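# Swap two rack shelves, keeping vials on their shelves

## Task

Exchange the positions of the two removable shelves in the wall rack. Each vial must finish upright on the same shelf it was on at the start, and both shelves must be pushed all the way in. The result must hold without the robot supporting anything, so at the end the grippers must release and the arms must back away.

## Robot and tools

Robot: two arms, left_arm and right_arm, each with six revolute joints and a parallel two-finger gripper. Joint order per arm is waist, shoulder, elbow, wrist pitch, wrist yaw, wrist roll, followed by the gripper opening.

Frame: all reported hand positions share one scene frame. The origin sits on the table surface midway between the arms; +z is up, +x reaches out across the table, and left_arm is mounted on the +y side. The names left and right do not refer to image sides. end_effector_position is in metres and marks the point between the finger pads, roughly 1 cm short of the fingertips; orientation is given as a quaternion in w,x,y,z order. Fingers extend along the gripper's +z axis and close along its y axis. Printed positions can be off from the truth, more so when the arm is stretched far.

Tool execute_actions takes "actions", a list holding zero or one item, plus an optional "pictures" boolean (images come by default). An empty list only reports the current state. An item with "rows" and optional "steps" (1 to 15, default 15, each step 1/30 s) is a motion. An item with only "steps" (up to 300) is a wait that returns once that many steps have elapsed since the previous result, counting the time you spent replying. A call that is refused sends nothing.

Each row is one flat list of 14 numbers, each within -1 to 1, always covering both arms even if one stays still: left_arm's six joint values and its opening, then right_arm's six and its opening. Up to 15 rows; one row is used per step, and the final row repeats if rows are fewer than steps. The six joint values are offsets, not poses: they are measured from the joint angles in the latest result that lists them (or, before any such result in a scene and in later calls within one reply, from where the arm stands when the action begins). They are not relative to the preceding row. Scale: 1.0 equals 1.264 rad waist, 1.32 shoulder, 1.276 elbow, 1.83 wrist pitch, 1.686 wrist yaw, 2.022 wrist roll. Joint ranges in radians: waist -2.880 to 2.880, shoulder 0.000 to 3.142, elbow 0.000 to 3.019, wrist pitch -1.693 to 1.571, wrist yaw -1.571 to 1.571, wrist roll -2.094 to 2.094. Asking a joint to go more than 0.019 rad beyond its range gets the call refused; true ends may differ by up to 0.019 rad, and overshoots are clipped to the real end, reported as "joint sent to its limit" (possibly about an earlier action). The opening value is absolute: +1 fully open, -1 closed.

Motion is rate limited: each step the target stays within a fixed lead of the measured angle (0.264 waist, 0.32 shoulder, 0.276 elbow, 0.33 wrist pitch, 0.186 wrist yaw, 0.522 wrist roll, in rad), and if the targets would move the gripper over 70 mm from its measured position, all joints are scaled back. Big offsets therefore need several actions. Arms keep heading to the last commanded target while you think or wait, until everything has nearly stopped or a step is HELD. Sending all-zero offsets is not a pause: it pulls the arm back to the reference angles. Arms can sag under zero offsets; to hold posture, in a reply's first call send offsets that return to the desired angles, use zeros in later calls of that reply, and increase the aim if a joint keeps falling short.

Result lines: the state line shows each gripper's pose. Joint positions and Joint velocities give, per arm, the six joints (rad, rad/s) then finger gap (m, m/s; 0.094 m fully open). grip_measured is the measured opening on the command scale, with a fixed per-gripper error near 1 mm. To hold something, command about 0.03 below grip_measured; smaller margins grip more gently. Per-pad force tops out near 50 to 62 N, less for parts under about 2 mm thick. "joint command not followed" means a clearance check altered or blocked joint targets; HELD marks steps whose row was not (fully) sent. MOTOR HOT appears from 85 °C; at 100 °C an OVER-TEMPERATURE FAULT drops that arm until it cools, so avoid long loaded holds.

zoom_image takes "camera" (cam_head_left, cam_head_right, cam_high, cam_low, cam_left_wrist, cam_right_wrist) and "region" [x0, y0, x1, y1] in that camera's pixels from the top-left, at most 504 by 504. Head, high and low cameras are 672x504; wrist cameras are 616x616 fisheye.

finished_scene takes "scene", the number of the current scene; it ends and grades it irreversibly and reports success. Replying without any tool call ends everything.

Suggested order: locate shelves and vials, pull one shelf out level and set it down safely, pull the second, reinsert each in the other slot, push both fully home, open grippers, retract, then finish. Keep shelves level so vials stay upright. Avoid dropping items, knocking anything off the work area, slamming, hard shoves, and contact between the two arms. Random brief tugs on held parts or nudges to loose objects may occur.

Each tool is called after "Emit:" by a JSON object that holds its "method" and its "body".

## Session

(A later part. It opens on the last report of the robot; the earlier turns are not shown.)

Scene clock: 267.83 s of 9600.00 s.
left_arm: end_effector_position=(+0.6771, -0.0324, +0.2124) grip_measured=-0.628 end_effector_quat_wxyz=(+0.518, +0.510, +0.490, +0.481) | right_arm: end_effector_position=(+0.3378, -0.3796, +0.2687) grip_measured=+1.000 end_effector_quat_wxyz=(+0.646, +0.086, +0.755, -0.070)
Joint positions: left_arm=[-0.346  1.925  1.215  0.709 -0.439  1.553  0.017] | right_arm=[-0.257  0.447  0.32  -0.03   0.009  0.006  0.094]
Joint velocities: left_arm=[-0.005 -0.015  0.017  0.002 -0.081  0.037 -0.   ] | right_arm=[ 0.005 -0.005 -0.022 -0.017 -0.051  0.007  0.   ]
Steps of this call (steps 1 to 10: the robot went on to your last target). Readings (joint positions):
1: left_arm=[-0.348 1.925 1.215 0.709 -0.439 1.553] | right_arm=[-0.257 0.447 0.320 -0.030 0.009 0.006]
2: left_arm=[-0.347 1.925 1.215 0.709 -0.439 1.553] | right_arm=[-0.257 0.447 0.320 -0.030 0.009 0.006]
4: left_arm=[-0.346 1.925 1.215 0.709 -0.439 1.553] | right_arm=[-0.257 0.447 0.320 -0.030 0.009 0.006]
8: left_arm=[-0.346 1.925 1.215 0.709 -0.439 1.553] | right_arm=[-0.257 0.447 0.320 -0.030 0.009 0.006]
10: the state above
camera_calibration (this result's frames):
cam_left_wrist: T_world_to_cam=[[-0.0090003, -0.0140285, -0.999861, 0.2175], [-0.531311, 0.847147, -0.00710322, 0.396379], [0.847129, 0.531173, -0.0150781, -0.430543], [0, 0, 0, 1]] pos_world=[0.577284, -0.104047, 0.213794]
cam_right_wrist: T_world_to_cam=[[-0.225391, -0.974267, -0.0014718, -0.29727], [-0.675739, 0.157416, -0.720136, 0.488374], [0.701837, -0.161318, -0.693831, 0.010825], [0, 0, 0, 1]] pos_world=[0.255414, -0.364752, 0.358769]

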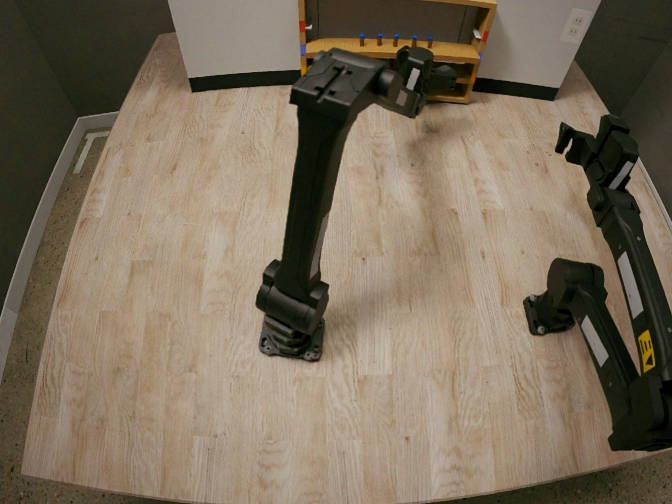

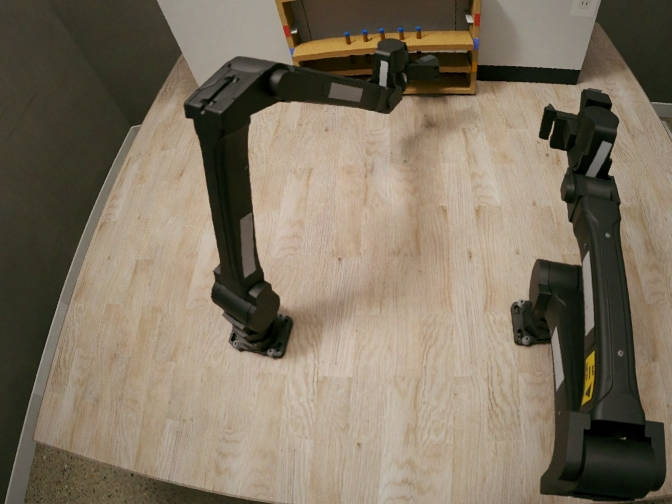

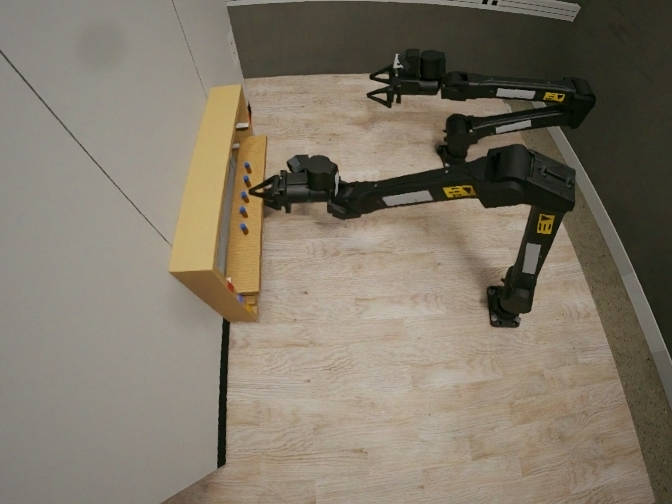

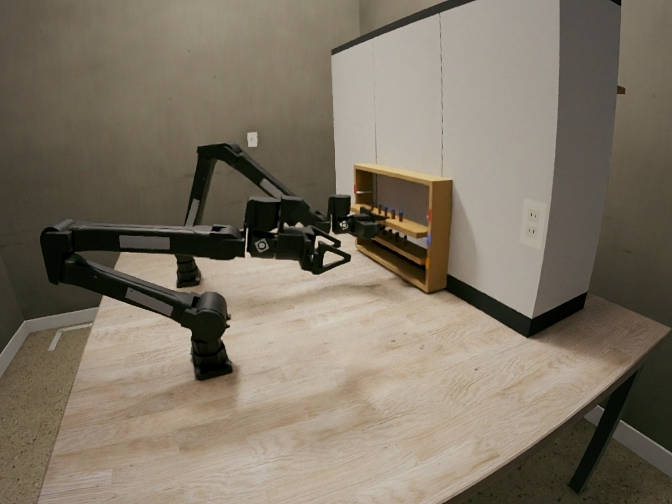

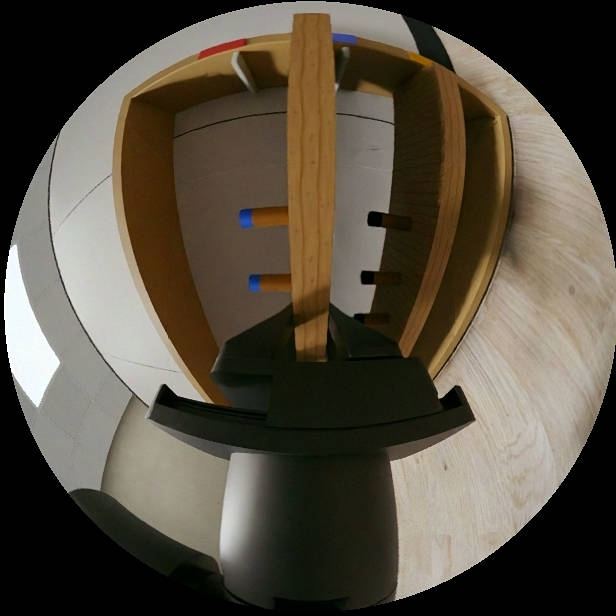

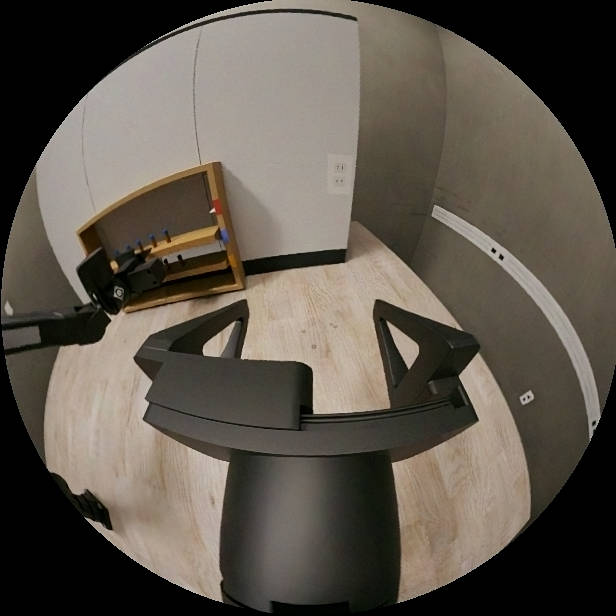

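Emit:
{"method": "execute_actions", "body": {"actions": [{"rows":[[0.008,-0.02,0.06,0.008,0,0,-0.67,0,0,0,0,0,0,1],[0.009,-0.017,0.065,0.007,0,0,-0.67,0,0,0,0,0,0,1],[0.011,-0.013,0.072,0.005,0,0,-0.67,0,0,0,0,0,0,1],[0.013,-0.008,0.08,0.004,0.001,0,-0.67,0,0,0,0,0,0,1],[0.015,-0.003,0.088,0.002,0.002,0,-0.67,0,0,0,0,0,0,1],[0.017,0.003,0.097,0,0.003,0,-0.67,0,0,0,0,0,0,1],[0.019,0.008,0.106,-0.002,0.004,0,-0.67,0,0,0,0,0,0,1],[0.021,0.014,0.115,-0.004,0.005,0,-0.67,0,0,0,0,0,0,1],[0.024,0.02,0.124,-0.006,0.006,0,-0.67,0,0,0,0,0,0,1],[0.026,0.025,0.133,-0.008,0.007,0,-0.67,0,0,0,0,0,0,1],[0.028,0.031,0.142,-0.01,0.008,0,-0.67,0,0,0,0,0,0,1],[0.03,0.036,0.15,-0.012,0.009,0,-0.67,0,0,0,0,0,0,1],[0.032,0.041,0.158,-0.014,0.01,0,-0.67,0,0,0,0,0,0,1],[0.034,0.045,0.164,-0.015,0.011,0,-0.67,0,0,0,0,0,0,1],[0.035,0.048,0.168,-0.016,0.011,0,-0.67,0,0,0,0,0,0,1]]}], "pictures": false}}

Emit:
{"method": "execute_actions", "body": {"actions": [{"steps":15}]}}

Scene clock: 273.27 s of 9600.00 s.
left_arm: end_effector_position=(+0.7177, -0.0325, +0.2069) grip_measured=-0.628 end_effector_quat_wxyz=(+0.515, +0.506, +0.494, +0.484) | right_arm: end_effector_position=(+0.3378, -0.3796, +0.2687) grip_measured=+1.000 end_effector_quat_wxyz=(+0.646, +0.086, +0.755, -0.070)
Joint positions: left_arm=[-0.318  2.01   1.339  0.671 -0.424  1.553  0.017] | right_arm=[-0.257  0.447  0.32  -0.03   0.009  0.006  0.094]
Joint velocities: left_arm=[ 0.093  0.181  0.208 -0.042 -0.022  0.037 -0.   ] | right_arm=[-0.015  0.015  0.002 -0.012 -0.037 -0.095  0.   ]
Steps of this call (steps 1 to 15: the robot went on to your last target; steps 16 to 90: nothing new was sent; then 1.93 s passed at rest; steps 91 to 105: all 15 steps of this action). Readings (joint positions):
91: left_arm=[-0.346 1.925 1.215 0.709 -0.439 1.553] | right_arm=[-0.257 0.447 0.320 -0.030 0.009 0.006]
92: left_arm=[-0.346 1.926 1.215 0.709 -0.439 1.553] | right_arm=[-0.257 0.447 0.320 -0.030 0.009 0.006]
94: left_arm=[-0.345 1.929 1.220 0.706 -0.439 1.553] | right_arm=[-0.257 0.447 0.320 -0.030 0.009 0.006]
98: left_arm=[-0.340 1.954 1.260 0.694 -0.435 1.553] | right_arm=[-0.257 0.447 0.320 -0.030 0.009 0.006]
105: the state above

Scene clock: 273.77 s of 9600.00 s.
left_arm: end_effector_position=(+0.7213, -0.0315, +0.2053) grip_measured=-0.628 end_effector_quat_wxyz=(+0.515, +0.508, +0.493, +0.484) | right_arm: end_effector_position=(+0.3378, -0.3796, +0.2687) grip_measured=+1.000 end_effector_quat_wxyz=(+0.646, +0.086, +0.755, -0.070)
Joint positions: left_arm=[-0.313  2.017  1.348  0.669 -0.417  1.555  0.017] | right_arm=[-0.257  0.447  0.32  -0.03   0.009  0.006  0.094]
Joint velocities: left_arm=[-0.015 -0.015  0.002  0.002  0.066  0.007  0.   ] | right_arm=[-0.015 -0.015 -0.012  0.002 -0.007 -0.066  0.   ]
Steps of this call (steps 1 to 15: the robot went on to your last target). Readings (joint positions):
1: left_arm=[-0.315 2.015 1.345 0.670 -0.421 1.553] | right_arm=[-0.257 0.447 0.320 -0.030 0.009 0.006]
2: left_arm=[-0.314 2.017 1.347 0.670 -0.418 1.554] | right_arm=[-0.257 0.447 0.320 -0.030 0.009 0.006]
4: left_arm=[-0.313 2.017 1.348 0.669 -0.417 1.555] | right_arm=[-0.257 0.447 0.320 -0.030 0.009 0.006]
8: left_arm=[-0.313 2.017 1.348 0.669 -0.417 1.555] | right_arm=[-0.257 0.447 0.320 -0.030 0.009 0.006]
15: the state above
All arms were judged still, so your last target was given up. Only a new action makes them travel on or press farther. Fingers that are still opening or closing keep moving.
camera_calibration (this result's frames):
cam_left_wrist: T_world_to_cam=[[-0.00812499, -0.0133548, -0.999878, 0.210181], [-0.540644, 0.841224, -0.00684248, 0.425495], [0.841212, 0.540522, -0.0140551, -0.464211], [0, 0, 0, 1]] pos_world=[0.622249, -0.104213, 0.206542]
cam_right_wrist: T_world_to_cam=[[-0.225391, -0.974267, -0.0014718, -0.29727], [-0.675739, 0.157416, -0.720136, 0.488374], [0.701837, -0.161318, -0.693831, 0.010825], [0, 0, 0, 1]] pos_world=[0.255414, -0.364752, 0.358769]

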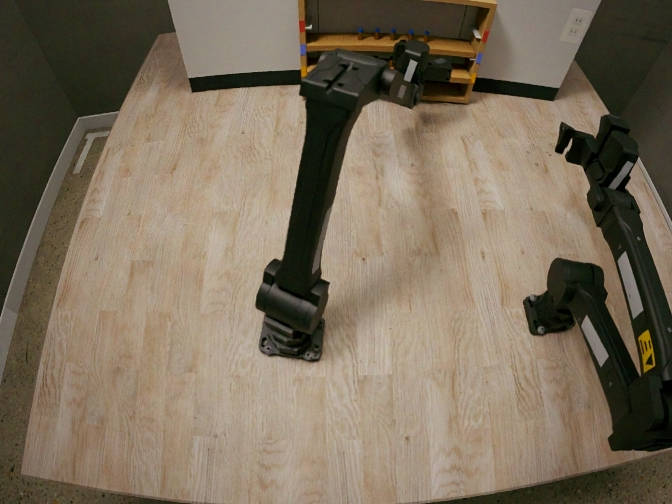

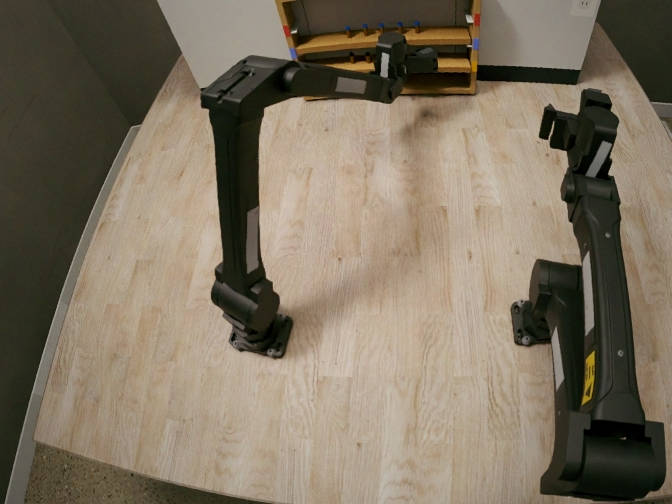

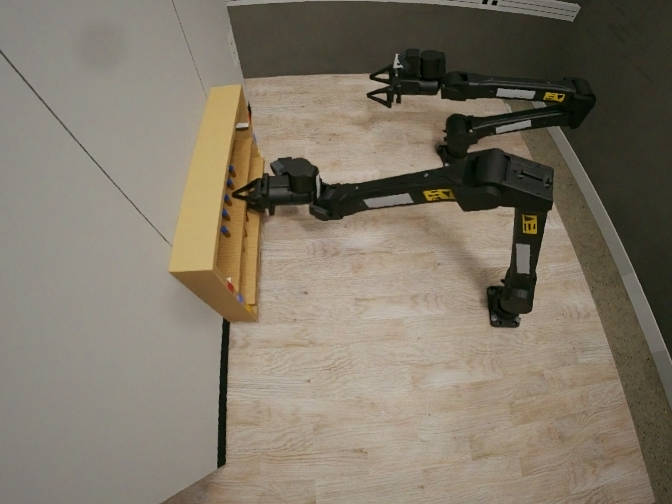

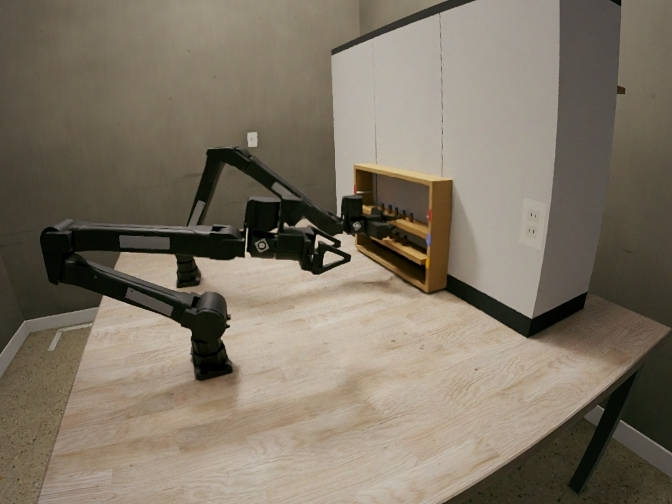

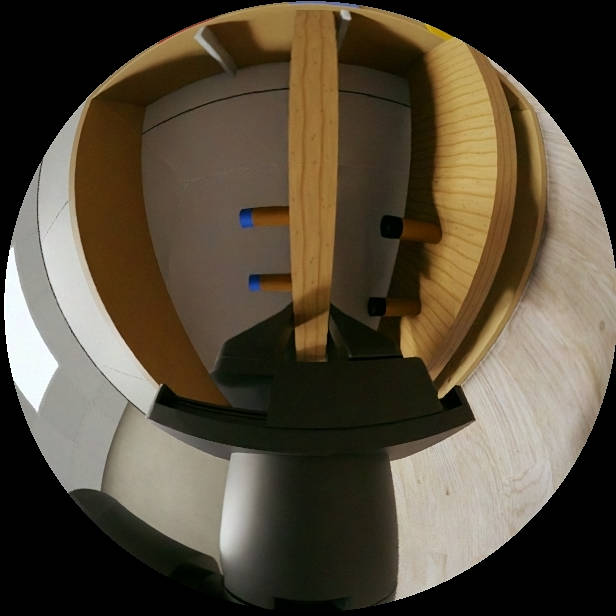

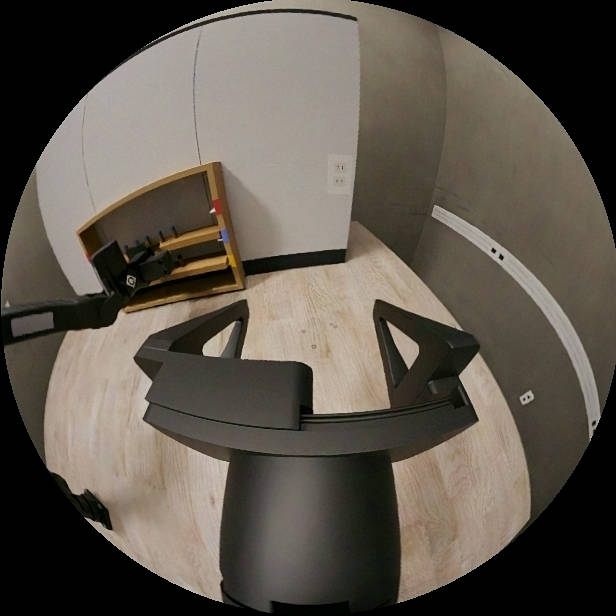

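Emit:
{"method": "execute_actions", "body": {"actions": [{"rows":[[0,-0.015,0.04,0.005,-0.004,0,-0.67,0,0,0,0,0,0,1],[0,-0.01,0.04,0.005,-0.008,0,-0.67,0,0,0,0,0,0,1],[0,-0.005,0.04,0.005,-0.012,0,-0.67,0,0,0,0,0,0,1],[0,0,0.04,0.005,-0.012,0,-0.67,0,0,0,0,0,0,1],[0,0.004,0.04,0.005,-0.012,0,-0.67,0,0,0,0,0,0,1]]}], "pictures": false}}

Scene clock: 277.63 s of 9600.00 s.
left_arm: end_effector_position=(+0.7214, -0.0310, +0.2024) grip_measured=-0.628 end_effector_quat_wxyz=(+0.511, +0.508, +0.494, +0.486) | right_arm: end_effector_position=(+0.3378, -0.3796, +0.2687) grip_measured=+1.000 end_effector_quat_wxyz=(+0.646, +0.086, +0.755, -0.070)
Joint positions: left_arm=[-0.314  2.021  1.348  0.669 -0.424  1.559  0.017] | right_arm=[-0.257  0.447  0.32  -0.03   0.009  0.006  0.094]
Joint velocities: left_arm=[-0.015  0.005  0.002 -0.012 -0.022  0.066 -0.001] | right_arm=[-0.005 -0.005 -0.002 -0.002 -0.066  0.007  0.   ]
Steps of this call (steps 1 to 90: nothing new was sent; then 0.37 s passed at rest; steps 91 to 105: all 15 steps of this action). Readings (joint positions):
91: left_arm=[-0.313 2.017 1.348 0.669 -0.417 1.555] | right_arm=[-0.257 0.447 0.320 -0.030 0.009 0.006]
92: left_arm=[-0.313 2.017 1.348 0.669 -0.418 1.555] | right_arm=[-0.257 0.447 0.320 -0.030 0.009 0.006]
94: left_arm=[-0.314 2.019 1.348 0.669 -0.422 1.555] | right_arm=[-0.257 0.447 0.320 -0.030 0.009 0.006]
98: left_arm=[-0.314 2.021 1.348 0.669 -0.424 1.559] | right_arm=[-0.257 0.447 0.320 -0.030 0.009 0.006]
105: the state above

Seated. Open and check.

Emit:
{"method": "execute_actions", "body": {"actions": [{"rows":[[0,-0.008,0.03,0,0,0,-0.62,0,0,0,0,0,0,1],[0,-0.008,0.03,0,0,0,-0.6,0,0,0,0,0,0,1],[0,-0.008,0.03,0,0,0,-0.55,0,0,0,0,0,0,1],[0,-0.008,0.03,0,0,0,-0.5,0,0,0,0,0,0,1],[0,-0.008,0.03,0,0,0,-0.4,0,0,0,0,0,0,1],[0,-0.008,0.03,0,0,0,-0.3,0,0,0,0,0,0,1]],"steps":10}]}}

Emit:
{"method": "zoom_image", "body": {"camera": "cam_high", "region": [190, 100, 330, 340]}}

Scene clock: 283.60 s of 9600.00 s.
left_arm: end_effector_position=(+0.7214, -0.0312, +0.2020) grip_measured=-0.302 end_effector_quat_wxyz=(+0.511, +0.509, +0.493, +0.486) | right_arm: end_effector_position=(+0.3378, -0.3796, +0.2687) grip_measured=+1.000 end_effector_quat_wxyz=(+0.646, +0.086, +0.755, -0.070)
Joint positions: left_arm=[-0.314  2.021  1.348  0.668 -0.423  1.559  0.033] | right_arm=[-0.257  0.447  0.32  -0.03   0.009  0.006  0.094]
Joint velocities: left_arm=[-0.005  0.015  0.002  0.002  0.022 -0.066  0.001] | right_arm=[-0.024  0.005  0.007 -0.012 -0.007 -0.037  0.   ]
Steps of this call (steps 1 to 15: the robot went on to your last target; steps 16 to 90: nothing new was sent; then 2.63 s passed at rest; steps 91 to 100: all 10 steps of this action). Readings (joint positions):
91: left_arm=[-0.314 2.021 1.348 0.669 -0.423 1.559] | right_arm=[-0.257 0.447 0.320 -0.030 0.009 0.006]
92: left_arm=[-0.314 2.021 1.348 0.669 -0.423 1.559] | right_arm=[-0.257 0.447 0.320 -0.030 0.009 0.006]
94: left_arm=[-0.314 2.021 1.348 0.668 -0.423 1.559] | right_arm=[-0.257 0.447 0.320 -0.030 0.009 0.006]
98: left_arm=[-0.314 2.021 1.348 0.668 -0.423 1.559] | right_arm=[-0.257 0.447 0.320 -0.030 0.009 0.006]
100: the state above
camera_calibration (this result's frames):
cam_left_wrist: T_world_to_cam=[[-0.0122888, -0.0062174, -0.999905, 0.210073], [-0.544808, 0.83856, 0.00148149, 0.426519], [0.838471, 0.544774, -0.0136921, -0.462462], [0, 0, 0, 1]] pos_world=[0.622713, -0.104419, 0.203089]
cam_right_wrist: T_world_to_cam=[[-0.225391, -0.974267, -0.0014718, -0.29727], [-0.675739, 0.157416, -0.720136, 0.488374], [0.701837, -0.161318, -0.693831, 0.010825], [0, 0, 0, 1]] pos_world=[0.255414, -0.364752, 0.358769]

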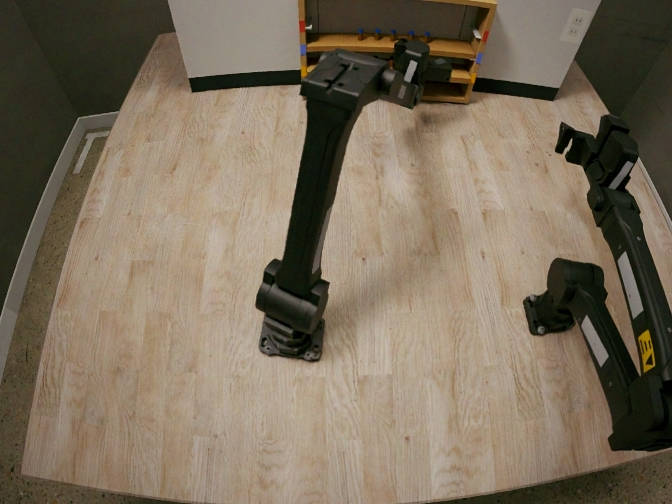

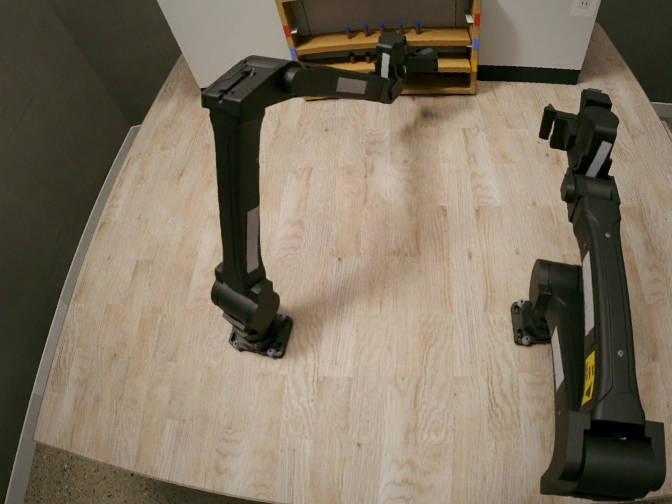

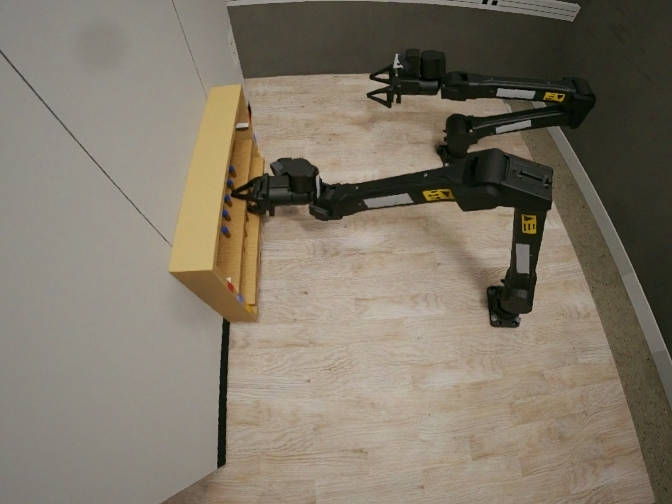

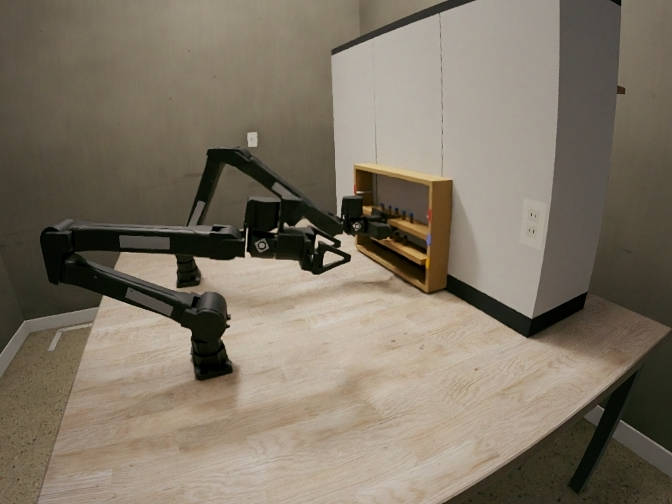

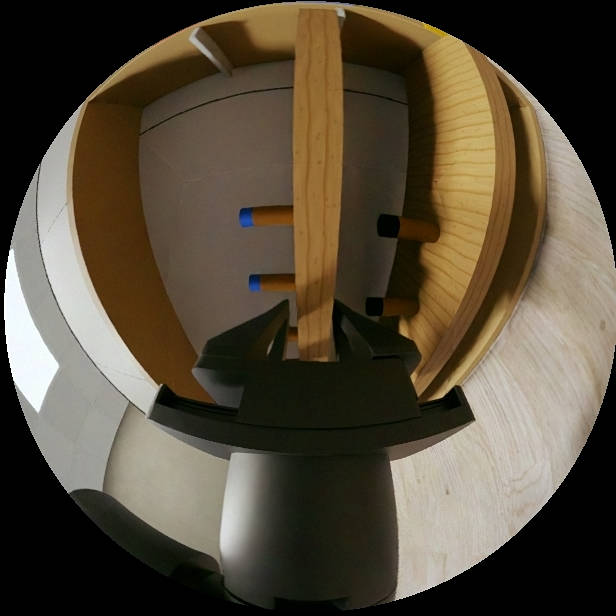

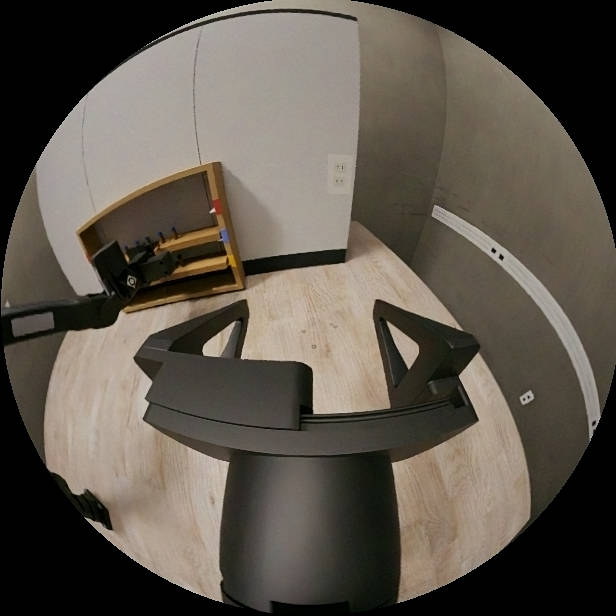

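Region (190, 100, 330, 340) of cam_high's 672x504 image, scaled by 2.100, with more detail than that image has; it fills the left 294 columns of this view, and the rest is white.

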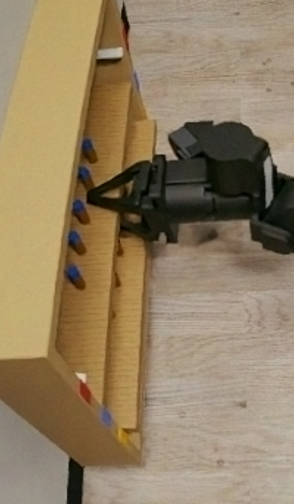

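Emit:
{"method": "execute_actions", "body": {"actions": []}}

Scene clock: 294.90 s of 9600.00 s.
left_arm: end_effector_position=(+0.7214, -0.0312, +0.2020) grip_measured=-0.301 end_effector_quat_wxyz=(+0.511, +0.509, +0.493, +0.486) | right_arm: end_effector_position=(+0.3378, -0.3796, +0.2687) grip_measured=+1.000 end_effector_quat_wxyz=(+0.646, +0.086, +0.755, -0.070)
Joint positions: left_arm=[-0.314  2.021  1.348  0.668 -0.423  1.559  0.033] | right_arm=[-0.257  0.447  0.32  -0.03   0.009  0.006  0.094]
Joint velocities: left_arm=[-0.005 -0.005 -0.022 -0.022 -0.007  0.007  0.001] | right_arm=[-0.005 -0.005  0.002 -0.012 -0.051  0.081  0.   ]
Steps of this call (steps 1 to 15: the robot went on to your last target; steps 16 to 90: nothing new was sent; then 8.30 s passed at rest). Readings (joint positions):
1: left_arm=[-0.314 2.021 1.348 0.668 -0.423 1.559] | right_arm=[-0.257 0.447 0.320 -0.030 0.009 0.006]
2: left_arm=[-0.314 2.021 1.348 0.668 -0.423 1.559] | right_arm=[-0.257 0.447 0.320 -0.030 0.009 0.006]
4: left_arm=[-0.314 2.021 1.348 0.668 -0.423 1.559] | right_arm=[-0.257 0.447 0.320 -0.030 0.009 0.006]
8: left_arm=[-0.314 2.021 1.348 0.668 -0.423 1.559] | right_arm=[-0.257 0.447 0.320 -0.030 0.009 0.006]
90: the state above
All arms were judged still, so your last target was given up. Only a new action makes them travel on or press farther. Fingers that are still opening or closing keep moving.
camera_calibration (this result's frames):
cam_left_wrist: T_world_to_cam=[[-0.0122888, -0.0062174, -0.999905, 0.210073], [-0.544808, 0.83856, 0.00148149, 0.426519], [0.838471, 0.544774, -0.0136921, -0.462462], [0, 0, 0, 1]] pos_world=[0.622713, -0.104419, 0.203089]
cam_right_wrist: T_world_to_cam=[[-0.225391, -0.974267, -0.0014718, -0.29727], [-0.675739, 0.157416, -0.720136, 0.488374], [0.701837, -0.161318, -0.693831, 0.010825], [0, 0, 0, 1]] pos_world=[0.255414, -0.364752, 0.358769]

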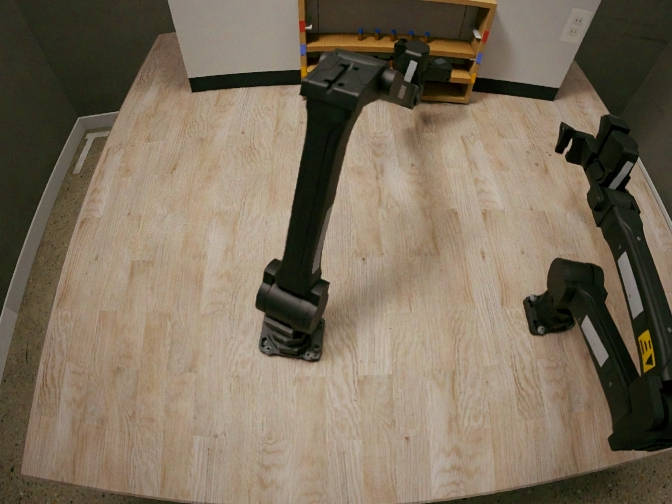

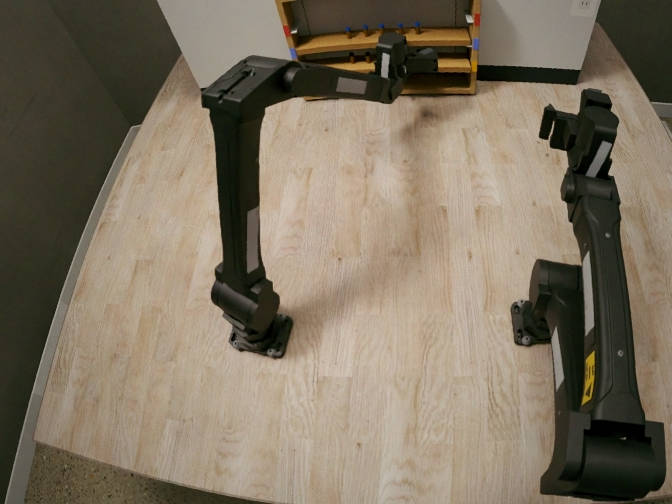

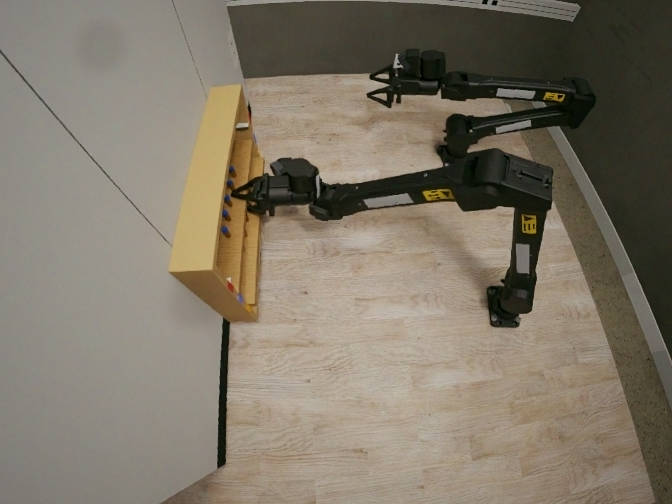

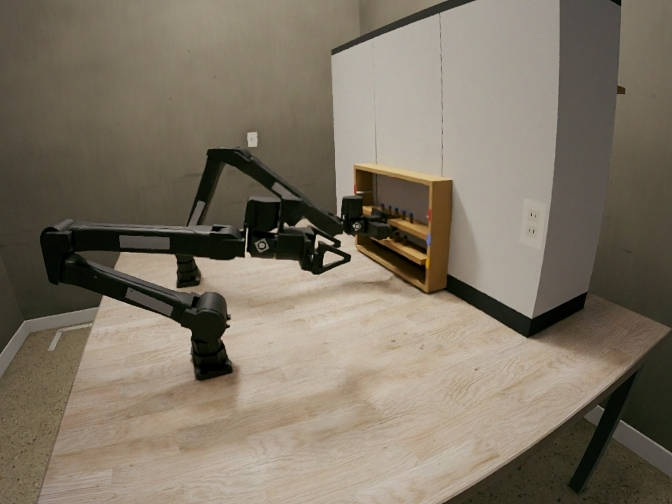

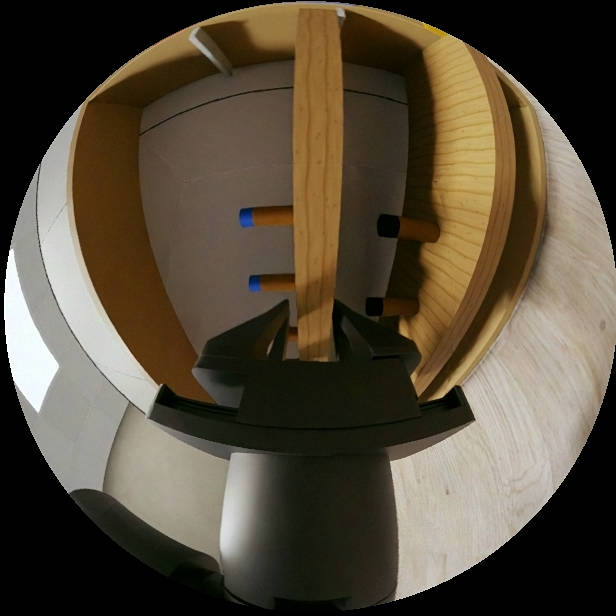

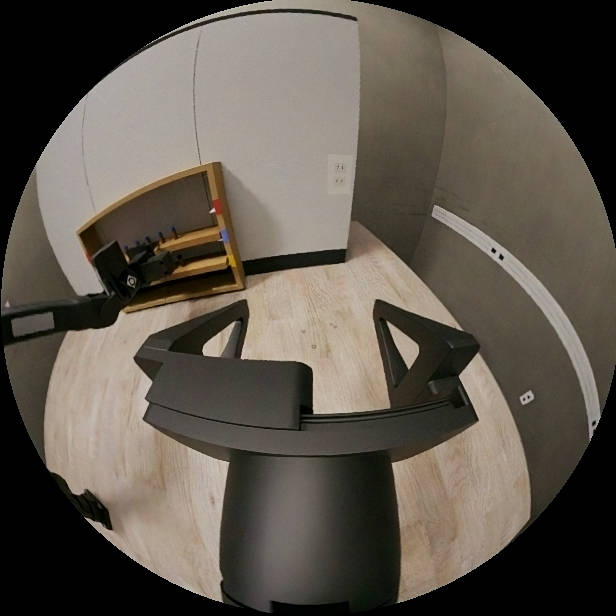

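Emit:
{"method": "execute_actions", "body": {"actions": [{"rows":[[-0.012,-0.008,0.005,0.005,-0.006,0,-0.3,0,0,0,0,0,0,1],[-0.017,-0.016,-0.01,0.011,-0.013,0,-0.3,0,0,0,0,0,0,1],[-0.022,-0.024,-0.025,0.016,-0.019,0,-0.3,0,0,0,0,0,0,1],[-0.027,-0.032,-0.04,0.022,-0.026,0,-0.3,0,0,0,0,0,0,1],[-0.032,-0.04,-0.055,0.027,-0.032,0,-0.3,0,0,0,0,0,0,1],[-0.037,-0.047,-0.07,0.033,-0.038,0,-0.3,0,0,0,0,0,0,1],[-0.042,-0.055,-0.085,0.038,-0.045,0,-0.3,0,0,0,0,0,0,1],[-0.047,-0.063,-0.1,0.044,-0.051,0,-0.3,0,0,0,0,0,0,1],[-0.052,-0.071,-0.115,0.049,-0.058,0,-0.3,0,0,0,0,0,0,1],[-0.056,-0.079,-0.129,0.055,-0.064,0,-0.3,0,0,0,0,0,0,1]],"steps":15}], "pictures": false}}

Emit:
{"method": "execute_actions", "body": {"actions": [{"steps":8}], "pictures": false}}

Scene clock: 303.63 s of 9600.00 s.
left_arm: end_effector_position=(+0.6592, -0.0408, +0.1964) grip_measured=-0.301 end_effector_quat_wxyz=(+0.503, +0.502, +0.501, +0.494) | right_arm: end_effector_position=(+0.3378, -0.3796, +0.2687) grip_measured=+1.000 end_effector_quat_wxyz=(+0.646, +0.086, +0.755, -0.070)
Joint positions: left_arm=[-0.386  1.937  1.181  0.749 -0.526  1.559  0.033] | right_arm=[-0.257  0.447  0.32  -0.03   0.009  0.006  0.094]
Joint velocities: left_arm=[-0.063 -0.034  0.002  0.037 -0.051 -0.022  0.001] | right_arm=[ 0.005 -0.024  0.002 -0.002 -0.022  0.007  0.   ]
Steps of this call (steps 1 to 90: nothing new was sent; then 5.23 s passed at rest; steps 91 to 105: all 15 steps of this action). Readings (joint positions):
91: left_arm=[-0.314 2.021 1.348 0.668 -0.426 1.559] | right_arm=[-0.257 0.447 0.320 -0.030 0.009 0.006]
92: left_arm=[-0.315 2.021 1.347 0.669 -0.434 1.559] | right_arm=[-0.257 0.447 0.320 -0.030 0.009 0.006]
94: left_arm=[-0.319 2.016 1.331 0.678 -0.454 1.559] | right_arm=[-0.257 0.447 0.320 -0.030 0.009 0.006]
98: left_arm=[-0.340 1.984 1.259 0.715 -0.497 1.559] | right_arm=[-0.257 0.447 0.320 -0.030 0.009 0.006]
105: the state above

Scene clock: 303.90 s of 9600.00 s.
left_arm: end_effector_position=(+0.6588, -0.0413, +0.1974) grip_measured=-0.301 end_effector_quat_wxyz=(+0.504, +0.501, +0.501, +0.494) | right_arm: end_effector_position=(+0.3378, -0.3796, +0.2687) grip_measured=+1.000 end_effector_quat_wxyz=(+0.646, +0.086, +0.755, -0.070)
Joint positions: left_arm=[-0.387  1.936  1.181  0.751 -0.528  1.559  0.033] | right_arm=[-0.257  0.447  0.32  -0.03   0.009  0.006  0.094]
Joint velocities: left_arm=[ 0.005 -0.005  0.002 -0.002  0.022  0.007 -0.   ] | right_arm=[ 0.005 -0.005 -0.012 -0.002  0.007 -0.007  0.   ]
Steps of this call (steps 1 to 8: the robot went on to your last target). Readings (joint positions):
1: left_arm=[-0.387 1.936 1.181 0.751 -0.526 1.559] | right_arm=[-0.257 0.447 0.320 -0.030 0.009 0.006]
2: left_arm=[-0.387 1.936 1.181 0.751 -0.526 1.559] | right_arm=[-0.257 0.447 0.320 -0.030 0.009 0.006]
4: left_arm=[-0.387 1.936 1.181 0.751 -0.528 1.559] | right_arm=[-0.257 0.447 0.320 -0.030 0.009 0.006]
8: the state above

Emit:
{"method": "execute_actions", "body": {"actions": [{"rows":[[0.012,0.02,0,0.028,-0.008,0,-0.2,0,0,0,0,0,0,1],[0.012,0.044,-0.012,0.056,-0.008,0,-0.2,0,0,0,0,0,0,1],[0.012,0.066,-0.024,0.085,-0.008,0,-0.2,0,0,0,0,0,0,1],[0.012,0.088,-0.033,0.113,-0.008,0,-0.2,0,0,0,0,0,0,1]],"steps":15}], "pictures": false}}

Emit:
{"method": "execute_actions", "body": {"actions": [{"steps":8}]}}

Scene clock: 308.77 s of 9600.00 s.
left_arm: end_effector_position=(+0.6507, -0.0310, +0.1121) grip_measured=-0.201 end_effector_quat_wxyz=(+0.496, +0.502, +0.506, +0.497) | right_arm: end_effector_position=(+0.3378, -0.3796, +0.2687) grip_measured=+1.000 end_effector_quat_wxyz=(+0.646, +0.086, +0.755, -0.070)
Joint positions: left_arm=[-0.383  2.082  1.13   0.935 -0.537  1.559  0.038] | right_arm=[-0.257  0.447  0.32  -0.03   0.009  0.006  0.094]
Joint velocities: left_arm=[ 0.005 -0.024 -0.002  0.022  0.022 -0.007 -0.001] | right_arm=[-0.015 -0.005  0.017 -0.022 -0.007 -0.007  0.   ]
Steps of this call (steps 1 to 15: the robot went on to your last target; steps 16 to 90: nothing new was sent; then 1.37 s passed at rest; steps 91 to 105: all 15 steps of this action). Readings (joint positions):
91: left_arm=[-0.387 1.937 1.181 0.757 -0.532 1.559] | right_arm=[-0.257 0.447 0.320 -0.030 0.009 0.006]
92: left_arm=[-0.387 1.942 1.181 0.778 -0.535 1.559] | right_arm=[-0.257 0.447 0.320 -0.030 0.009 0.006]
94: left_arm=[-0.386 1.965 1.173 0.859 -0.536 1.559] | right_arm=[-0.257 0.447 0.320 -0.030 0.009 0.006]
98: left_arm=[-0.383 2.031 1.149 0.934 -0.537 1.559] | right_arm=[-0.257 0.447 0.320 -0.030 0.009 0.006]
105: the state above

Scene clock: 309.03 s of 9600.00 s.
left_arm: end_effector_position=(+0.6508, -0.0311, +0.1188) grip_measured=-0.201 end_effector_quat_wxyz=(+0.500, +0.497, +0.504, +0.498) | right_arm: end_effector_position=(+0.3378, -0.3796, +0.2687) grip_measured=+1.000 end_effector_quat_wxyz=(+0.646, +0.086, +0.755, -0.070)
Joint positions: left_arm=[-0.383  2.074  1.13   0.94  -0.537  1.559  0.038] | right_arm=[-0.257  0.447  0.32  -0.03   0.009  0.006  0.094]
Joint velocities: left_arm=[-0.005 -0.005 -0.002  0.007 -0.007 -0.022 -0.   ] | right_arm=[-0.015  0.005  0.007  0.002 -0.037  0.022  0.   ]
Steps of this call (steps 1 to 8: the robot went on to your last target). Readings (joint positions):
1: left_arm=[-0.383 2.081 1.130 0.937 -0.537 1.559] | right_arm=[-0.257 0.447 0.320 -0.030 0.009 0.006]
2: left_arm=[-0.383 2.079 1.130 0.938 -0.537 1.559] | right_arm=[-0.257 0.447 0.320 -0.030 0.009 0.006]
4: left_arm=[-0.383 2.076 1.130 0.940 -0.537 1.559] | right_arm=[-0.257 0.447 0.320 -0.030 0.009 0.006]
8: the state above
camera_calibration (this result's frames):
cam_left_wrist: T_world_to_cam=[[-0.0103785, -0.00695873, -0.999922, 0.124738], [-0.582301, 0.812973, 0.000386149, 0.411842], [0.812907, 0.582259, -0.0124895, -0.386777], [0, 0, 0, 1]] pos_world=[0.555524, -0.108744, 0.119739]
cam_right_wrist: T_world_to_cam=[[-0.225391, -0.974267, -0.0014718, -0.29727], [-0.675739, 0.157416, -0.720136, 0.488374], [0.701837, -0.161318, -0.693831, 0.010825], [0, 0, 0, 1]] pos_world=[0.255414, -0.364752, 0.358769]

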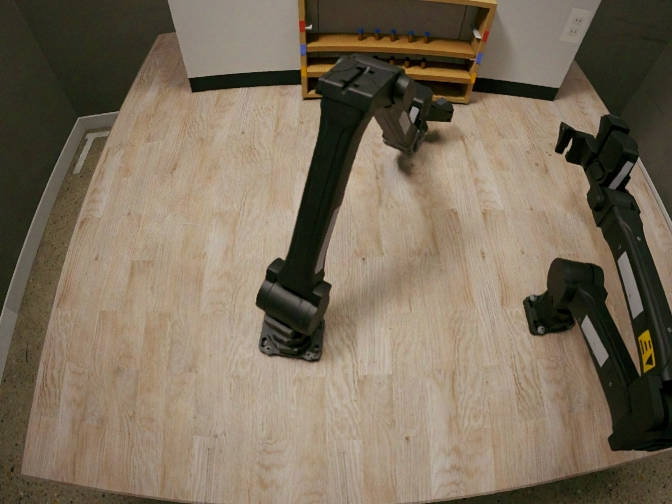

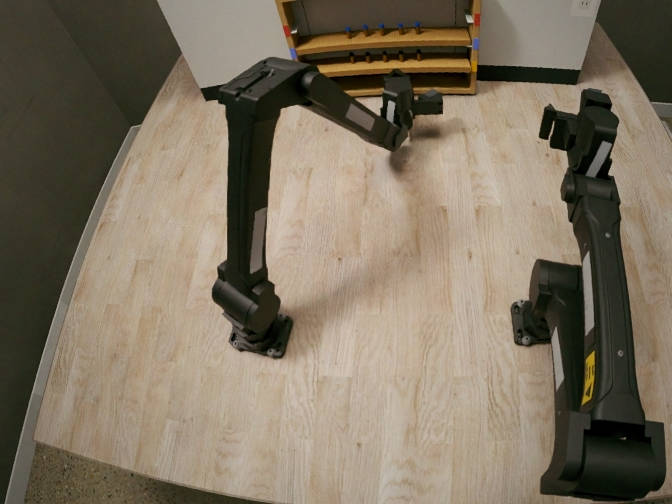

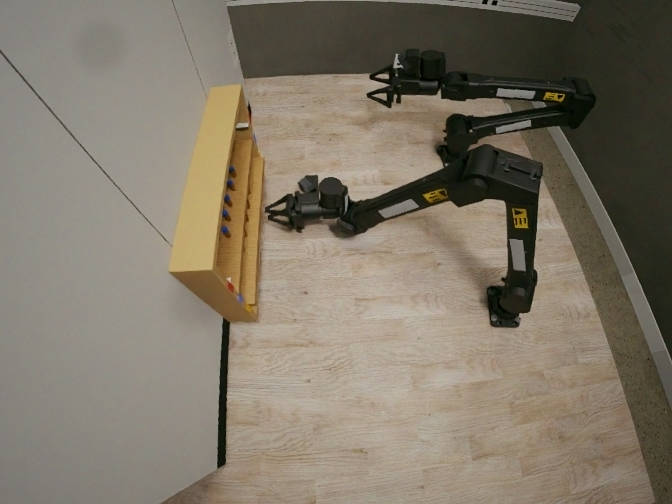

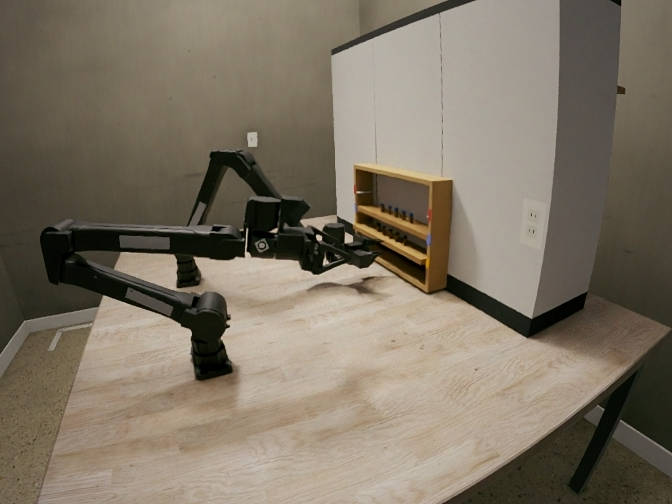

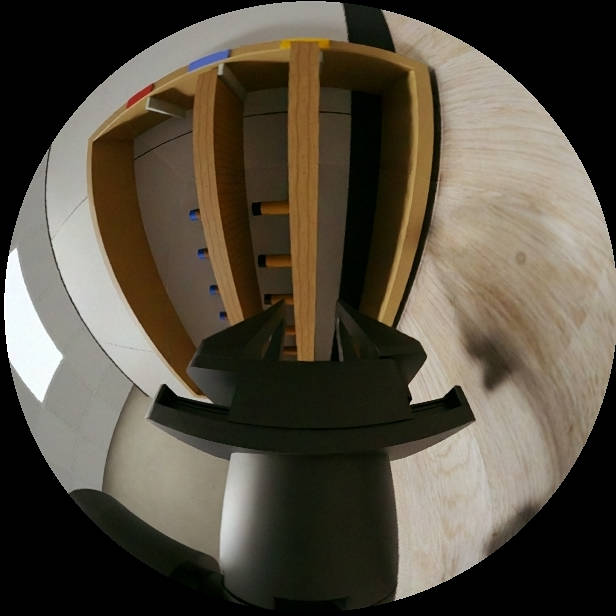

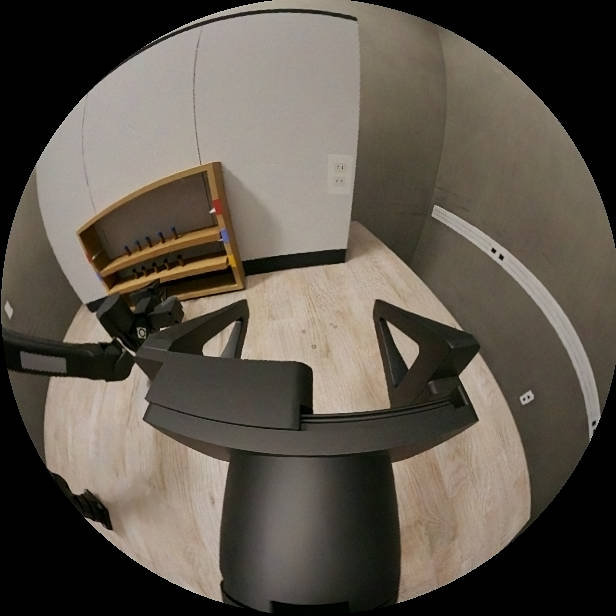

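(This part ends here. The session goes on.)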